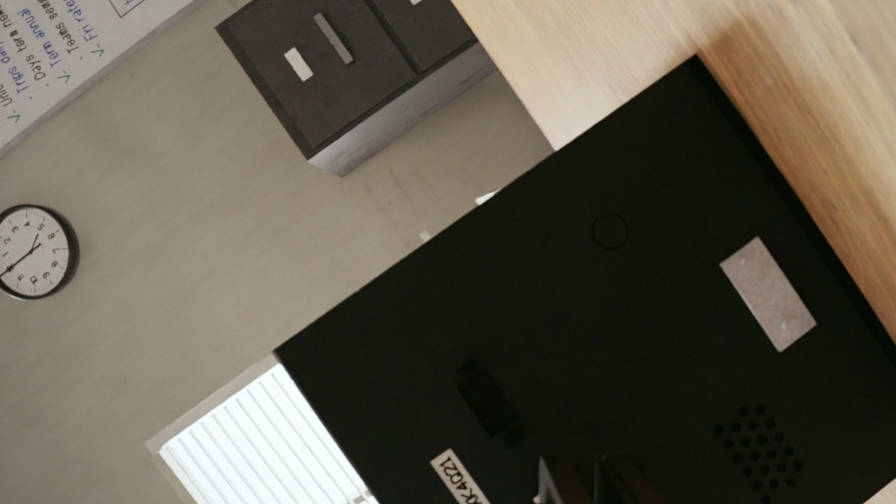

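Request:
execute_actions --actions '[ [[0.3,-0.3,-0.6,0,0.9,0,-1,-0.301,0.4023,-0.7105,2.9116,1.2698,-1.504,-1]],[[0.3,-0.3,-0.6,0,0.9,0,-1,-0.2964,0.38,-0.7059,2.9116,1.2521,-2.104,-1]],[[0.3,-0.3,-0.6,0,0.9,0,-1,-0.2964,0.38,-0.7059,2.9116,1.2521,-2.104,-0.7]],[[0.3,-0.3,-0.6,0,0.9,0,-1,-0.301,0.4023,-0.7105,2.9116,1.2698,-1.504,-0.7]],[[0.3,-0.3,-0.6,0,0.9,0,-1,-0.2986,0.4246,-0.7151,2.9116,1.2875,-0.904,-0.7]],[[0.3,-0.3,-0.6,0,0.9,0,-1,-0.2986,0.4246,-0.7151,2.9116,1.2875,-0.904,-1]], [[0.3,-0.3,-0.6,0,0.9,0,-1,-0.301,0.4023,-0.7105,2.9116,1.2698,-1.504,-1]],[[0.3,-0.3,-0.6,0,0.9,0,-1,-0.2964,0.38,-0.7059,2.9116,1.2521,-2.104,-1]],[[0.3,-0.3,-0.6,0,0.9,0,-1,-0.2964,0.38,-0.7059,2.9116,1.2521,-2.104,-0.7]],[[0.3,-0.3,-0.6,0,0.9,0,-1,-0.301,0.4023,-0.7105,2.9116,1.2698,-1.504,-0.7]],[[0.3,-0.3,-0.6,0,0.9,0,-1,-0.2986,0.4246,-0.7151,2.9116,1.2875,-0.904,-0.7]],[[0.3,-0.3,-0.6,0,0.9,0,-1,-0.2986,0.4246,-0.7151,2.9116,1.2875,-0.904,-1]], [[0.3,-0.3,-0.6,0,0.9,0,-1,-0.301,0.4023,-0.7105,2.9116,1.2698,-1.504,-1]],[[0.3,-0.3,-0.6,0,0.9,0,-1,-0.2964,0.38,-0.7059,2.9116,1.2521,-2.104,-1]],[[0.3,-0.3,-0.6,0,0.9,0,-1,-0.2964,0.38,-0.7059,2.9116,1.2521,-2.104,-0.7]],[[0.3,-0.3,-0.6,0,0.9,0,-1,-0.301,0.4023,-0.7105,2.9116,1.2698,-1.504,-0.7]],[[0.3,-0.3,-0.6,0,0.9,0,-1,-0.2986,0.4246,-0.7151,2.9116,1.2875,-0.904,-0.7]],[[0.3,-0.3,-0.6,0,0.9,0,-1,-0.2986,0.4246,-0.7151,2.9116,1.2875,-0.904,-1]], [[0.3,-0.3,-0.6,0,0.9,0,-1,-0.301,0.4023,-0.7105,2.9116,1.2698,-1.504,-1]],[[0.3,-0.3,-0.6,0,0.9,0,-1,-0.2964,0.38,-0.7059,2.9116,1.2521,-2.104,-1]],[[0.3,-0.3,-0.6,0,0.9,0,-1,-0.2964,0.38,-0.7059,2.9116,1.2521,-2.104,-0.7]],[[0.3,-0.3,-0.6,0,0.9,0,-1,-0.301,0.4023,-0.7105,2.9116,1.2698,-1.504,-0.7]],[[0.3,-0.3,-0.6,0,0.9,0,-1,-0.2986,0.4246,-0.7151,2.9116,1.2875,-0.904,-0.7]],[[0.3,-0.3,-0.6,0,0.9,0,-1,-0.2986,0.4246,-0.7151,2.9116,1.2875,-0.904,-1]], [[0.3,-0.3,-0.6,0,0.9,0,-1,-0.301,0.4023,-0.7105,2.9116,1.2698,-1.504,-1]],[[0.3,-0.3,-0.6,0,0.9,0,-1,-0.2964,0.38,-0.7059,2.9116,1.2521,-2.104,-1]],[[0.3,-0.3,-0.6,0,0.9,0,-1,-0.2964,0.38,-0.7059,2.9116,1.2521,-2.104,-0.7]],[[0.3,-0.3,-0.6,0,0.9,0,-1,-0.301,0.4023,-0.7105,2.9116,1.2698,-1.504,-0.7]],[[0.3,-0.3,-0.6,0,0.9,0,-1,-0.2986,0.4246,-0.7151,2.9116,1.2875,-0.904,-0.7]],[[0.3,-0.3,-0.6,0,0.9,0,-1,-0.2986,0.4246,-0.7151,2.9116,1.2875,-0.904,-1]], [[0.3,-0.3,-0.6,0,0.9,0,-1,-0.301,0.4023,-0.7105,2.9116,1.2698,-1.504,-1]],[[0.3,-0.3,-0.6,0,0.9,0,-1,-0.2964,0.38,-0.7059,2.9116,1.2521,-2.104,-1]],[[0.3,-0.3,-0.6,0,0.9,0,-1,-0.2964,0.38,-0.7059,2.9116,1.2521,-2.104,-0.7]],[[0.3,-0.3,-0.6,0,0.9,0,-1,-0.301,0.4023,-0.7105,2.9116,1.2698,-1.504,-0.7]],[[0.3,-0.3,-0.6,0,0.9,0,-1,-0.2986,0.4246,-0.7151,2.9116,1.2875,-0.904,-0.7]],[[0.3,-0.3,-0.6,0,0.9,0,-1,-0.2986,0.4246,-0.7151,2.9116,1.2875,-0.904,-1]], [[0.3,-0.3,-0.6,0,0.9,0,-1,-0.301,0.4023,-0.7105,2.9116,1.2698,-1.504,-1]],[[0.3,-0.3,-0.6,0,0.9,0,-1,-0.2964,0.38,-0.7059,2.9116,1.2521,-2.104,-1]],[[0.3,-0.3,-0.6,0,0.9,0,-1,-0.2964,0.38,-0.7059,2.9116,1.2521,-2.104,-0.7]],[[0.3,-0.3,-0.6,0,0.9,0,-1,-0.301,0.4023,-0.7105,2.9116,1.2698,-1.504,-0.7]],[[0.3,-0.3,-0.6,0,0.9,0,-1,-0.2986,0.4246,-0.7151,2.9116,1.2875,-0.904,-0.7]],[[0.3,-0.3,-0.6,0,0.9,0,-1,-0.2986,0.4246,-0.7151,2.9116,1.2875,-0.904,-1]], [[0.3,-0.3,-0.6,0,0.9,0,-1,-0.301,0.4023,-0.7105,2.9116,1.2698,-1.504,-1]],[[0.3,-0.3,-0.6,0,0.9,0,-1,-0.2964,0.38,-0.7059,2.9116,1.2521,-2.104,-1]],[[0.3,-0.3,-0.6,0,0.9,0,-1,-0.2964,0.38,-0.7059,2.9116,1.2521,-2.104,-0.7]],[[0.3,-0.3,-0.6,0,0.9,0,-1,-0.301,0.4023,-0.7105,2.9116,1.2698,-1.504,-0.7]],[[0.3,-0.3,-0.6,0,0.9,0,-1,-0.2986,0.4246,-0.7151,2.9116,1.2875,-0.904,-0.7]],[[0.3,-0.3,-0.6,0,0.9,0,-1,-0.2986,0.4246,-0.7151,2.9116,1.2875,-0.904,-1]], [[0.3,-0.3,-0.6,0,0.9,0,-1,-0.301,0.4023,-0.7105,2.9116,1.2698,-1.504,-1]],[[0.3,-0.3,-0.6,0,0.9,0,-1,-0.2964,0.38,-0.7059,2.9116,1.2521,-2.104,-1]],[[0.3,-0.3,-0.6,0,0.9,0,-1,-0.2964,0.38,-0.7059,2.9116,1.2521,-2.104,-0.7]],[[0.3,-0.3,-0.6,0,0.9,0,-1,-0.301,0.4023,-0.7105,2.9116,1.2698,-1.504,-0.7]],[[0.3,-0.3,-0.6,0,0.9,0,-1,-0.2986,0.4246,-0.7151,2.9116,1.2875,-0.904,-0.7]],[[0.3,-0.3,-0.6,0,0.9,0,-1,-0.2986,0.4246,-0.7151,2.9116,1.2875,-0.904,-1]], [[0.3,-0.3,-0.6,0,0.9,0,-1,-0.301,0.4023,-0.7105,2.9116,1.2698,-1.504,-1]],[[0.3,-0.3,-0.6,0,0.9,0,-1,-0.2964,0.38,-0.7059,2.9116,1.2521,-2.104,-1]],[[0.3,-0.3,-0.6,0,0.9,0,-1,-0.2964,0.38,-0.7059,2.9116,1.2521,-2.104,-0.7]],[[0.3,-0.3,-0.6,0,0.9,0,-1,-0.301,0.4023,-0.7105,2.9116,1.2698,-1.504,-0.7]],[[0.3,-0.3,-0.6,0,0.9,0,-1,-0.2986,0.4246,-0.7151,2.9116,1.2875,-0.904,-0.7]],[[0.3,-0.3,-0.6,0,0.9,0,-1,-0.2986,0.4246,-0.7151,2.9116,1.2875,-0.904,-1]], [[0.3,-0.3,-0.6,0,0.9,0,-1,-0.301,0.4023,-0.7105,2.9116,1.2698,-1.504,-1]],[[0.3,-0.3,-0.6,0,0.9,0,-1,-0.2964,0.38,-0.7059,2.9116,1.2521,-2.104,-1]],[[0.3,-0.3,-0.6,0,0.9,0,-1,-0.2964,0.38,-0.7059,2.9116,1.2521,-2.104,-0.7]],[[0.3,-0.3,-0.6,0,0.9,0,-1,-0.301,0.4023,-0.7105,2.9116,1.2698,-1.504,-0.7]],[[0.3,-0.3,-0.6,0,0.9,0,-1,-0.2986,0.4246,-0.7151,2.9116,1.2875,-0.904,-0.7]],[[0.3,-0.3,-0.6,0,0.9,0,-1,-0.2986,0.4246,-0.7151,2.9116,1.2875,-0.904,-1]], [[0.3,-0.3,-0.6,0,0.9,0,-1,-0.301,0.4023,-0.7105,2.9116,1.2698,-1.504,-1]],[[0.3,-0.3,-0.6,0,0.9,0,-1,-0.2964,0.38,-0.7059,2.9116,1.2521,-2.104,-1]],[[0.3,-0.3,-0.6,0,0.9,0,-1,-0.2964,0.38,-0.7059,2.9116,1.2521,-2.104,-0.7]],[[0.3,-0.3,-0.6,0,0.9,0,-1,-0.301,0.4023,-0.7105,2.9116,1.2698,-1.504,-0.7]],[[0.3,-0.3,-0.6,0,0.9,0,-1,-0.2986,0.4246,-0.7151,2.9116,1.2875,-0.904,-0.7]],[[0.3,-0.3,-0.6,0,0.9,0,-1,-0.2986,0.4246,-0.7151,2.9116,1.2875,-0.904,-1]], [[0.3,-0.3,-0.6,0,0.9,0,-1,-0.301,0.4023,-0.7105,2.9116,1.2698,-1.504,-1]],[[0.3,-0.3,-0.6,0,0.9,0,-1,-0.2964,0.38,-0.7059,2.9116,1.2521,-2.104,-1]],[[0.3,-0.3,-0.6,0,0.9,0,-1,-0.2964,0.38,-0.7059,2.9116,1.2521,-2.104,-0.7]],[[0.3,-0.3,-0.6,0,0.9,0,-1,-0.301,0.4023,-0.7105,2.9116,1.2698,-1.504,-0.7]],[[0.3,-0.3,-0.6,0,0.9,0,-1,-0.2986,0.4246,-0.7151,2.9116,1.2875,-0.904,-0.7]],[[0.3,-0.3,-0.6,0,0.9,0,-1,-0.2986,0.4246,-0.7151,2.9116,1.2875,-0.904,-1]], [[0.3,-0.3,-0.6,0,0.9,0,-1,-0.301,0.4023,-0.7105,2.9116,1.2698,-1.504,-1]],[[0.3,-0.3,-0.6,0,0.9,0,-1,-0.2964,0.38,-0.7059,2.9116,1.2521,-2.104,-1]],[[0.3,-0.3,-0.6,0,0.9,0,-1,-0.2964,0.38,-0.7059,2.9116,1.2521,-2.104,-0.7]],[[0.3,-0.3,-0.6,0,0.9,0,-1,-0.301,0.4023,-0.7105,2.9116,1.2698,-1.504,-0.7]],[[0.3,-0.3,-0.6,0,0.9,0,-1,-0.2986,0.4246,-0.7151,2.9116,1.2875,-0.904,-0.7]],[[0.3,-0.3,-0.6,0,0.9,0,-1,-0.2986,0.4246,-0.7151,2.9116,1.2875,-0.904,-1]], [[0.3,-0.3,-0.6,0,0.9,0,-1,-0.301,0.4023,-0.7105,2.9116,1.2698,-1.504,-1]],[[0.3,-0.3,-0.6,0,0.9,0,-1,-0.2964,0.38,-0.7059,2.9116,1.2521,-2.104,-1]],[[0.3,-0.3,-0.6,0,0.9,0,-1,-0.2964,0.38,-0.7059,2.9116,1.2521,-2.104,-0.7]],[[0.3,-0.3,-0.6,0,0.9,0,-1,-0.301,0.4023,-0.7105,2.9116,1.2698,-1.504,-0.7]],[[0.3,-0.3,-0.6,0,0.9,0,-1,-0.2986,0.4246,-0.7151,2.9116,1.2875,-0.904,-0.7]],[[0.3,-0.3,-0.6,0,0.9,0,-1,-0.2986,0.4246,-0.7151,2.9116,1.2875,-0.904,-1]], [[0.3,-0.3,-0.6,0,0.9,0,-1,-0.301,0.4023,-0.7105,2.9116,1.2698,-1.504,-1]],[[0.3,-0.3,-0.6,0,0.9,0,-1,-0.2964,0.38,-0.7059,2.9116,1.2521,-2.104,-1]],[[0.3,-0.3,-0.6,0,0.9,0,-1,-0.2964,0.38,-0.7059,2.9116,1.2521,-2.104,-0.7]],[[0.3,-0.3,-0.6,0,0.9,0,-1,-0.301,0.4023,-0.7105,2.9116,1.2698,-1.504,-0.7]],[[0.3,-0.3,-0.6,0,0.9,0,-1,-0.2986,0.4246,-0.7151,2.9116,1.2875,-0.904,-0.7]],[[0.3,-0.3,-0.6,0,0.9,0,-1,-0.2986,0.4246,-0.7151,2.9116,1.2875,-0.904,-1]], [[0.3,-0.3,-0.6,0,0.9,0,-1,-0.301,0.4023,-0.7105,2.9116,1.2698,-1.504,-1]],[[0.3,-0.3,-0.6,0,0.9,0,-1,-0.2964,0.38,-0.7059,2.9116,1.2521,-2.104,-1]],[[0.3,-0.3,-0.6,0,0.9,0,-1,-0.2964,0.38,-0.7059,2.9116,1.2521,-2.104,-0.7]],[[0.3,-0.3,-0.6,0,0.9,0,-1,-0.301,0.4023,-0.7105,2.9116,1.2698,-1.504,-0.7]],[[0.3,-0.3,-0.6,0,0.9,0,-1,-0.2986,0.4246,-0.7151,2.9116,1.2875,-0.904,-0.7]],[[0.3,-0.3,-0.6,0,0.9,0,-1,-0.2986,0.4246,-0.7151,2.9116,1.2875,-0.904,-1]], [[0.3,-0.3,-0.6,0,0.9,0,-1,-0.301,0.4023,-0.7105,2.9116,1.2698,-1.504,-1]],[[0.3,-0.3,-0.6,0,0.9,0,-1,-0.2964,0.38,-0.7059,2.9116,1.2521,-2.104,-1]],[[0.3,-0.3,-0.6,0,0.9,0,-1,-0.2964,0.38,-0.7059,2.9116,1.2521,-2.104,-0.7]],[[0.3,-0.3,-0.6,0,0.9,0,-1,-0.301,0.4023,-0.7105,2.9116,1.2698,-1.504,-0.7]],[[0.3,-0.3,-0.6,0,0.9,0,-1,-0.2986,0.4246,-0.7151,2.9116,1.2875,-0.904,-0.7]],[[0.3,-0.3,-0.6,0,0.9,0,-1,-0.2986,0.4246,-0.7151,2.9116,1.2875,-0.904,-1]], [[0.3,-0.3,-0.6,0,0.9,0,-1,-0.301,0.4023,-0.7105,2.9116,1.2698,-1.504,-1]],[[0.3,-0.3,-0.6,0,0.9,0,-1,-0.2964,0.38,-0.7059,2.9116,1.2521,-2.104,-1]],[[0.3,-0.3,-0.6,0,0.9,0,-1,-0.2964,0.38,-0.7059,2.9116,1.2521,-2.104,-0.7]],[[0.3,-0.3,-0.6,0,0.9,0,-1,-0.301,0.4023,-0.7105,2.9116,1.2698,-1.504,-0.7]],[[0.3,-0.3,-0.6,0,0.9,0,-1,-0.2986,0.4246,-0.7151,2.9116,1.2875,-0.904,-0.7]],[[0.3,-0.3,-0.6,0,0.9,0,-1,-0.2986,0.4246,-0.7151,2.9116,1.2875,-0.904,-1]], [[0.3,-0.3,-0.6,0,0.9,0,-1,-0.301,0.4023,-0.7105,2.9116,1.2698,-1.504,-1]],[[0.3,-0.3,-0.6,0,0.9,0,-1,-0.2964,0.38,-0.7059,2.9116,1.2521,-2.104,-1]],[[0.3,-0.3,-0.6,0,0.9,0,-1,-0.2964,0.38,-0.7059,2.9116,1.2521,-2.104,-0.7]],[[0.3,-0.3,-0.6,0,0.9,0,-1,-0.301,0.4023,-0.7105,2.9116,1.2698,-1.504,-0.7]],[[0.3,-0.3,-0.6,0,0.9,0,-1,-0.2986,0.4246,-0.7151,2.9116,1.2875,-0.904,-0.7]],[[0.3,-0.3,-0.6,0,0.9,0,-1,-0.2986,0.4246,-0.7151,2.9116,1.2875,-0.904,-1]], [[0.3,-0.3,-0.6,0,0.9,0,-1,-0.301,0.4023,-0.7105,2.9116,1.2698,-1.504,-1]],[[0.3,-0.3,-0.6,0,0.9,0,-1,-0.2964,0.38,-0.7059,2.9116,1.2521,-2.104,-1]],[[0.3,-0.3,-0.6,0,0.9,0,-1,-0.2964,0.38,-0.7059,2.9116,1.2521,-2.104,-0.7]],[[0.3,-0.3,-0.6,0,0.9,0,-1,-0.301,0.4023,-0.7105,2.9116,1.2698,-1.504,-0.7]],[[0.3,-0.3,-0.6,0,0.9,0,-1,-0.2986,0.4246,-0.7151,2.9116,1.2875,-0.904,-0.7]],[[0.3,-0.3,-0.6,0,0.9,0,-1,-0.2986,0.4246,-0.7151,2.9116,1.2875,-0.904,-1]]]'

Request:
execute_actions --actions '[ [[0.3,-0.3,-0.6,0,0.9,0,-1,-0.301,0.4023,-0.7105,2.9116,1.2698,-1.504,-1]],[[0.3,-0.3,-0.6,0,0.9,0,-1,-0.2964,0.38,-0.7059,2.9116,1.2521,-2.104,-1]],[[0.3,-0.3,-0.6,0,0.9,0,-1,-0.2964,0.38,-0.7059,2.9116,1.2521,-2.104,-0.7]],[[0.3,-0.3,-0.6,0,0.9,0,-1,-0.301,0.4023,-0.7105,2.9116,1.2698,-1.504,-0.7]],[[0.3,-0.3,-0.6,0,0.9,0,-1,-0.2986,0.4246,-0.7151,2.9116,1.2875,-0.904,-0.7]],[[0.3,-0.3,-0.6,0,0.9,0,-1,-0.2986,0.4246,-0.7151,2.9116,1.2875,-0.904,-1]], [[0.3,-0.3,-0.6,0,0.9,0,-1,-0.301,0.4023,-0.7105,2.9116,1.2698,-1.504,-1]],[[0.3,-0.3,-0.6,0,0.9,0,-1,-0.2964,0.38,-0.7059,2.9116,1.2521,-2.104,-1]],[[0.3,-0.3,-0.6,0,0.9,0,-1,-0.2964,0.38,-0.7059,2.9116,1.2521,-2.104,-0.7]],[[0.3,-0.3,-0.6,0,0.9,0,-1,-0.301,0.4023,-0.7105,2.9116,1.2698,-1.504,-0.6]]]'

Scene clock: 583.93 s.
left_arm: end_effector_position=(+0.3912, +0.4480, +0.1509) grip_measured=-1.00 end_effector_quat_wxyz=(+0.000, +0.995, +0.099, +0.000) end_effector_velocity=(+0.000, +0.000, -0.000) end_effector_angular_velocity=(-0.001, -0.000, +0.002) | right_arm: end_effector_position=(+0.5770, -0.3488, +0.1224) grip_measured=-0.85 end_effector_quat_wxyz=(+0.635, -0.348, +0.616, -0.311) end_effector_velocity=(+0.000, -0.001, +0.001) end_effector_angular_velocity=(+0.001, -0.001, -0.002)
Joint names: [waist, shoulder, elbow, forearm roll, wrist pitch, wrist roll]
Joint positions: left_arm=[ 0.3 -0.3 -0.6  0.   0.9 -0.   0. ] | right_arm=[-0.299  0.425 -0.715  2.912  1.287 -0.904  0.007]
Joint velocities: left_arm=[ 0.001  0.    -0.    -0.001 -0.    -0.     0.   ] | right_arm=[-0.001 -0.001 -0.     0.001  0.     0.001 -0.   ]
Joint torques (N m, as the arm reports them, + toward a larger angle): left_arm=[  0.72 -11.37 -23.06   0.36  -1.77  -0.81] | right_arm=[ -0.91 -29.96 -12.54  -0.29   1.76   0.37]
Motor temperatures (°C, as the motors report them): left_arm=[26 30 41 29 30 29] | right_arm=[29 30 31 30 33 33]
Joint targets: left_arm=[0.300 -0.300 -0.600 0.000 0.900 0.000] | right_arm=[-0.299 0.425 -0.715 2.912 1.287 -0.904]
Step readings (joint positions; steps 1 to 15: 1st action; 16 to 30: 2nd action; 31 to 45: 3rd action; 46 to 60: 4th action; 61 to 75: 5th action; 76 to 90: 6th action; 91 to 105: 7th action; 106 to 120: 8th action; 121 to 135: 9th action; 136 to 150: 10th action; 151 to 165: 11th action; 166 to 180: 12th action; 181 to 195: 13th action):
0: left_arm=[0.300 -0.300 -0.600 -0.000 0.900 -0.000] | right_arm=[-0.299 0.425 -0.715 2.912 1.287 -0.904]
1: left_arm=[0.300 -0.300 -0.600 0.000 0.900 -0.000] | right_arm=[-0.299 0.425 -0.715 2.912 1.287 -0.905]
2: left_arm=[0.300 -0.300 -0.600 0.000 0.900 -0.000] | right_arm=[-0.299 0.424 -0.715 2.912 1.287 -0.911]
4: left_arm=[0.300 -0.300 -0.600 0.000 0.900 -0.000] | right_arm=[-0.299 0.423 -0.715 2.912 1.286 -0.962]
8: left_arm=[0.300 -0.300 -0.600 -0.000 0.900 0.000] | right_arm=[-0.300 0.412 -0.713 2.912 1.278 -1.236]
15: left_arm=[0.300 -0.300 -0.600 0.000 0.900 0.000] | right_arm=[-0.301 0.403 -0.711 2.912 1.271 -1.484]
16: left_arm=[0.300 -0.300 -0.600 -0.000 0.900 -0.000] | right_arm=[-0.301 0.403 -0.711 2.912 1.270 -1.491]
17: left_arm=[0.300 -0.300 -0.600 -0.000 0.900 -0.000] | right_arm=[-0.301 0.402 -0.711 2.912 1.270 -1.502]
19: left_arm=[0.300 -0.300 -0.600 0.000 0.900 -0.000] | right_arm=[-0.301 0.400 -0.710 2.912 1.269 -1.557]
23: left_arm=[0.300 -0.300 -0.600 -0.000 0.900 -0.000] | right_arm=[-0.299 0.390 -0.708 2.912 1.260 -1.834]
30: left_arm=[0.300 -0.300 -0.600 -0.000 0.900 0.000] | right_arm=[-0.296 0.380 -0.706 2.911 1.253 -2.084]
31: left_arm=[0.300 -0.300 -0.600 0.000 0.900 -0.000] | right_arm=[-0.296 0.380 -0.706 2.911 1.253 -2.090]
32: left_arm=[0.300 -0.300 -0.600 -0.000 0.900 0.000] | right_arm=[-0.296 0.381 -0.707 2.911 1.252 -2.094]
34: left_arm=[0.300 -0.300 -0.600 0.000 0.900 0.000] | right_arm=[-0.295 0.381 -0.707 2.911 1.252 -2.099]
38: left_arm=[0.300 -0.300 -0.600 -0.000 0.900 -0.000] | right_arm=[-0.296 0.380 -0.707 2.911 1.252 -2.103]
45: left_arm=[0.300 -0.300 -0.600 0.000 0.900 0.000] | right_arm=[-0.296 0.380 -0.706 2.912 1.252 -2.104]
46: left_arm=[0.300 -0.300 -0.600 0.000 0.900 -0.000] | right_arm=[-0.296 0.380 -0.706 2.912 1.252 -2.103]
47: left_arm=[0.300 -0.300 -0.600 -0.000 0.900 -0.000] | right_arm=[-0.296 0.380 -0.706 2.912 1.252 -2.097]
49: left_arm=[0.300 -0.300 -0.600 -0.000 0.900 -0.000] | right_arm=[-0.297 0.382 -0.706 2.912 1.254 -2.046]
53: left_arm=[0.300 -0.300 -0.600 -0.000 0.900 0.000] | right_arm=[-0.299 0.392 -0.708 2.912 1.262 -1.772]
60: left_arm=[0.300 -0.300 -0.600 0.000 0.900 -0.000] | right_arm=[-0.301 0.402 -0.710 2.912 1.269 -1.524]
61: left_arm=[0.300 -0.300 -0.600 -0.000 0.900 -0.000] | right_arm=[-0.301 0.402 -0.710 2.912 1.269 -1.517]
62: left_arm=[0.300 -0.300 -0.600 -0.000 0.900 0.000] | right_arm=[-0.301 0.402 -0.710 2.912 1.270 -1.506]
64: left_arm=[0.300 -0.300 -0.600 -0.000 0.900 0.000] | right_arm=[-0.301 0.404 -0.711 2.912 1.271 -1.451]
68: left_arm=[0.300 -0.300 -0.600 -0.000 0.900 0.000] | right_arm=[-0.300 0.415 -0.713 2.912 1.279 -1.174]
75: left_arm=[0.300 -0.300 -0.600 -0.000 0.900 -0.000] | right_arm=[-0.299 0.424 -0.715 2.912 1.287 -0.924]
76: left_arm=[0.300 -0.300 -0.600 -0.000 0.900 -0.000] | right_arm=[-0.299 0.424 -0.715 2.912 1.287 -0.918]
77: left_arm=[0.300 -0.300 -0.600 -0.000 0.900 0.000] | right_arm=[-0.299 0.424 -0.715 2.912 1.287 -0.914]
79: left_arm=[0.300 -0.300 -0.600 -0.000 0.900 -0.000] | right_arm=[-0.299 0.424 -0.715 2.912 1.287 -0.909]
83: left_arm=[0.300 -0.300 -0.600 0.000 0.900 -0.000] | right_arm=[-0.299 0.425 -0.715 2.912 1.287 -0.905]
90: left_arm=[0.300 -0.300 -0.600 -0.000 0.900 -0.000] | right_arm=[-0.299 0.425 -0.715 2.912 1.287 -0.904]
91: left_arm=[0.300 -0.300 -0.600 0.000 0.900 -0.000] | right_arm=[-0.299 0.425 -0.715 2.912 1.287 -0.905]
92: left_arm=[0.300 -0.300 -0.600 0.000 0.900 -0.000] | right_arm=[-0.299 0.424 -0.715 2.912 1.287 -0.911]
94: left_arm=[0.300 -0.300 -0.600 0.000 0.900 -0.000] | right_arm=[-0.299 0.423 -0.715 2.912 1.286 -0.962]
98: left_arm=[0.300 -0.300 -0.600 -0.000 0.900 -0.000] | right_arm=[-0.301 0.412 -0.713 2.912 1.278 -1.236]
105: left_arm=[0.300 -0.300 -0.600 -0.000 0.900 -0.000] | right_arm=[-0.301 0.403 -0.711 2.912 1.271 -1.484]
106: left_arm=[0.300 -0.300 -0.600 -0.000 0.900 0.000] | right_arm=[-0.301 0.403 -0.711 2.912 1.270 -1.491]
107: left_arm=[0.300 -0.300 -0.600 -0.000 0.900 0.000] | right_arm=[-0.301 0.402 -0.711 2.912 1.270 -1.502]
109: left_arm=[0.300 -0.300 -0.600 0.000 0.900 0.000] | right_arm=[-0.301 0.400 -0.710 2.912 1.269 -1.557]
113: left_arm=[0.300 -0.300 -0.600 -0.000 0.900 0.000] | right_arm=[-0.299 0.390 -0.708 2.912 1.260 -1.834]
120: left_arm=[0.300 -0.300 -0.600 0.000 0.900 0.000] | right_arm=[-0.296 0.380 -0.706 2.911 1.253 -2.084]
121: left_arm=[0.300 -0.300 -0.600 0.000 0.900 -0.000] | right_arm=[-0.296 0.380 -0.706 2.911 1.253 -2.090]
122: left_arm=[0.300 -0.300 -0.600 -0.000 0.900 0.000] | right_arm=[-0.296 0.381 -0.706 2.911 1.252 -2.094]
124: left_arm=[0.300 -0.300 -0.600 -0.000 0.900 -0.000] | right_arm=[-0.295 0.381 -0.707 2.911 1.252 -2.099]
128: left_arm=[0.300 -0.300 -0.600 -0.000 0.900 0.000] | right_arm=[-0.296 0.380 -0.707 2.911 1.252 -2.103]
135: left_arm=[0.300 -0.300 -0.600 -0.000 0.900 -0.000] | right_arm=[-0.296 0.380 -0.706 2.912 1.252 -2.104]
136: left_arm=[0.300 -0.300 -0.600 -0.000 0.900 -0.000] | right_arm=[-0.296 0.380 -0.706 2.912 1.252 -2.103]
137: left_arm=[0.300 -0.300 -0.600 -0.000 0.900 -0.000] | right_arm=[-0.296 0.380 -0.706 2.912 1.252 -2.097]
139: left_arm=[0.300 -0.300 -0.600 -0.000 0.900 0.000] | right_arm=[-0.297 0.382 -0.706 2.912 1.254 -2.046]
143: left_arm=[0.300 -0.300 -0.600 -0.000 0.900 -0.000] | right_arm=[-0.299 0.392 -0.708 2.912 1.262 -1.772]
150: left_arm=[0.300 -0.300 -0.600 0.000 0.900 -0.000] | right_arm=[-0.301 0.402 -0.710 2.912 1.269 -1.524]
151: left_arm=[0.300 -0.300 -0.600 0.000 0.900 -0.000] | right_arm=[-0.301 0.402 -0.710 2.912 1.269 -1.517]
152: left_arm=[0.300 -0.300 -0.600 0.000 0.900 -0.000] | right_arm=[-0.301 0.402 -0.710 2.912 1.270 -1.506]
154: left_arm=[0.300 -0.300 -0.600 -0.000 0.900 -0.000] | right_arm=[-0.301 0.404 -0.711 2.912 1.271 -1.451]
158: left_arm=[0.300 -0.300 -0.600 -0.000 0.900 0.000] | right_arm=[-0.300 0.415 -0.713 2.912 1.279 -1.174]
165: left_arm=[0.300 -0.300 -0.600 -0.000 0.900 0.000] | right_arm=[-0.299 0.424 -0.715 2.912 1.287 -0.924]
166: left_arm=[0.300 -0.300 -0.600 -0.000 0.900 0.000] | right_arm=[-0.299 0.424 -0.715 2.912 1.287 -0.918]
167: left_arm=[0.300 -0.300 -0.600 0.000 0.900 0.000] | right_arm=[-0.299 0.424 -0.715 2.912 1.287 -0.914]
169: left_arm=[0.300 -0.300 -0.600 -0.000 0.900 0.000] | right_arm=[-0.299 0.424 -0.715 2.912 1.287 -0.909]
173: left_arm=[0.300 -0.300 -0.600 -0.000 0.900 -0.000] | right_arm=[-0.299 0.425 -0.715 2.912 1.287 -0.905]
180: left_arm=[0.300 -0.300 -0.600 0.000 0.900 0.000] | right_arm=[-0.299 0.425 -0.715 2.912 1.287 -0.904]
181: left_arm=[0.300 -0.300 -0.600 -0.000 0.900 -0.000] | right_arm=[-0.299 0.425 -0.715 2.912 1.287 -0.905]
182: left_arm=[0.300 -0.300 -0.600 -0.000 0.900 0.000] | right_arm=[-0.299 0.424 -0.715 2.912 1.287 -0.911]
184: left_arm=[0.300 -0.300 -0.600 0.000 0.900 0.000] | right_arm=[-0.299 0.423 -0.715 2.912 1.286 -0.962]
Lines left out of this list: 327.
camera_calibration (this result's frames):
cam_left_wrist: T_world_to_cam=[[0.207135, -0.97797, 0.0258873, 0.380469], [-0.978298, -0.206914, 0.0109682, 0.537481], [-0.00537008, -0.0275974, -0.999605, 0.298011], [0, 0, 0, 1]] pos_world=[0.448608, 0.491524, 0.282149]
cam_right_wrist: T_world_to_cam=[[-0.0495438, 0.562814, -0.825098, 0.357669], [-0.0644926, 0.822585, 0.564973, 0.322713], [0.996688, 0.0812036, -0.00445661, -0.41363], [0, 0, 0, 1]] pos_world=[0.450792, -0.433172, 0.110944]

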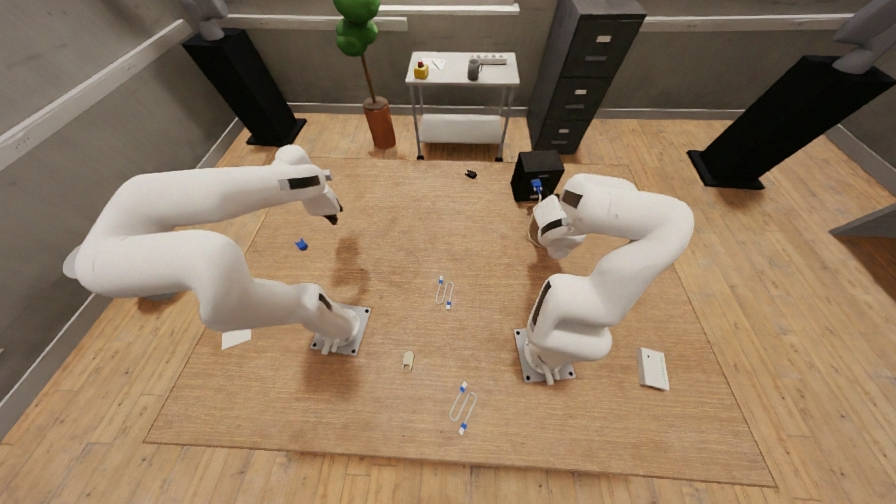

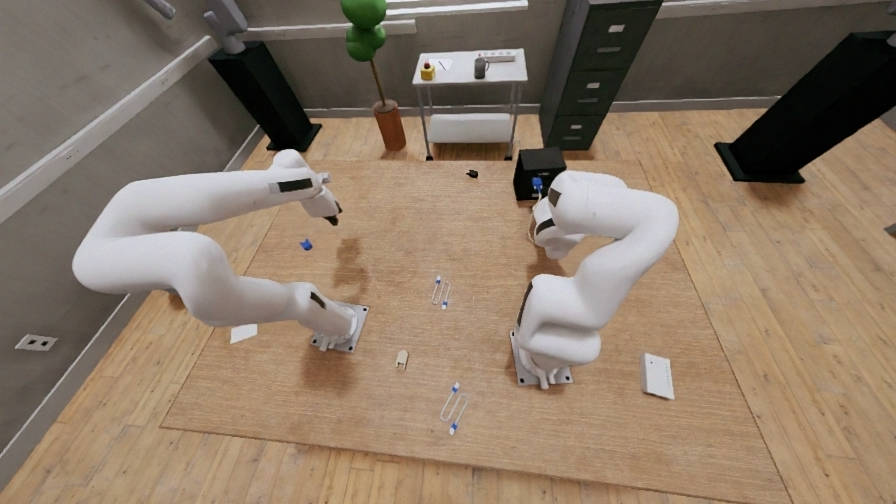

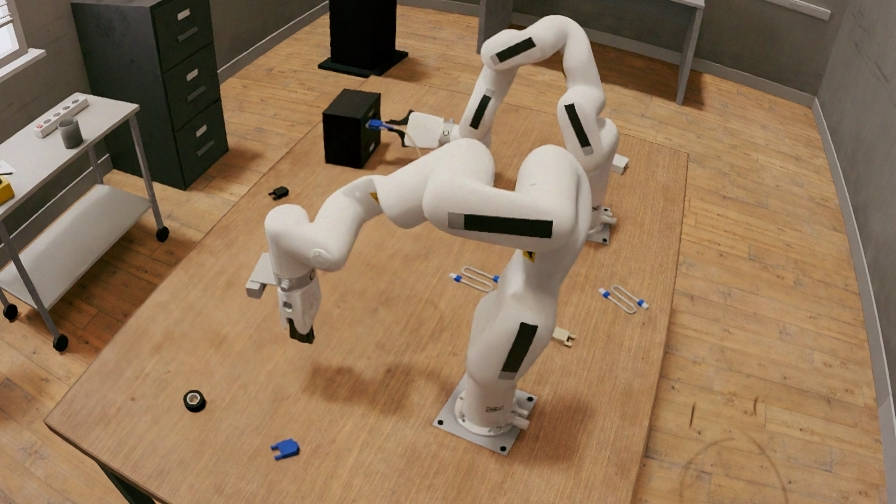

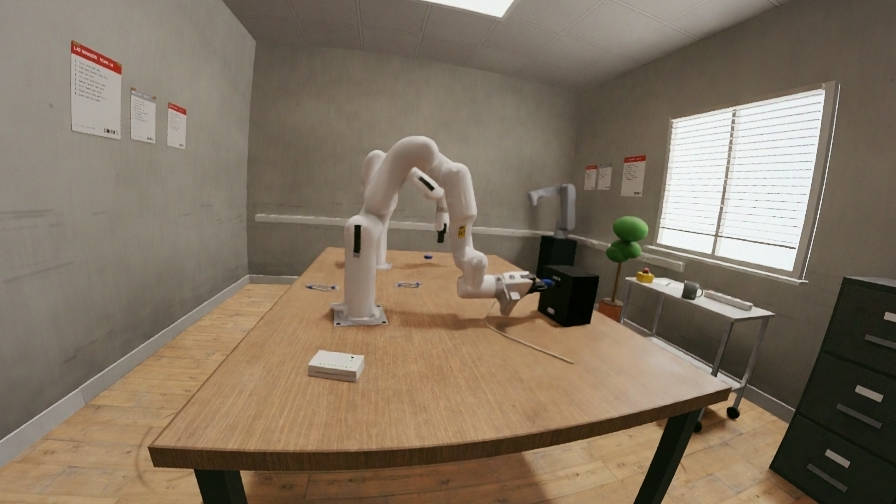

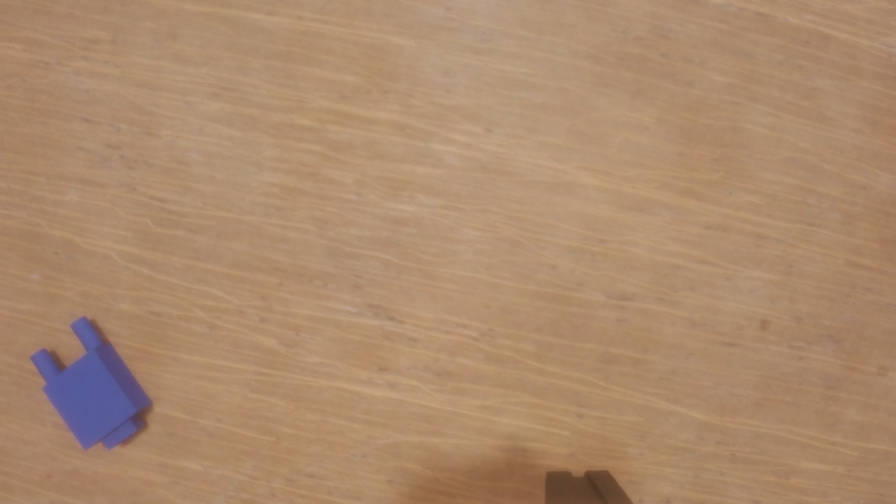

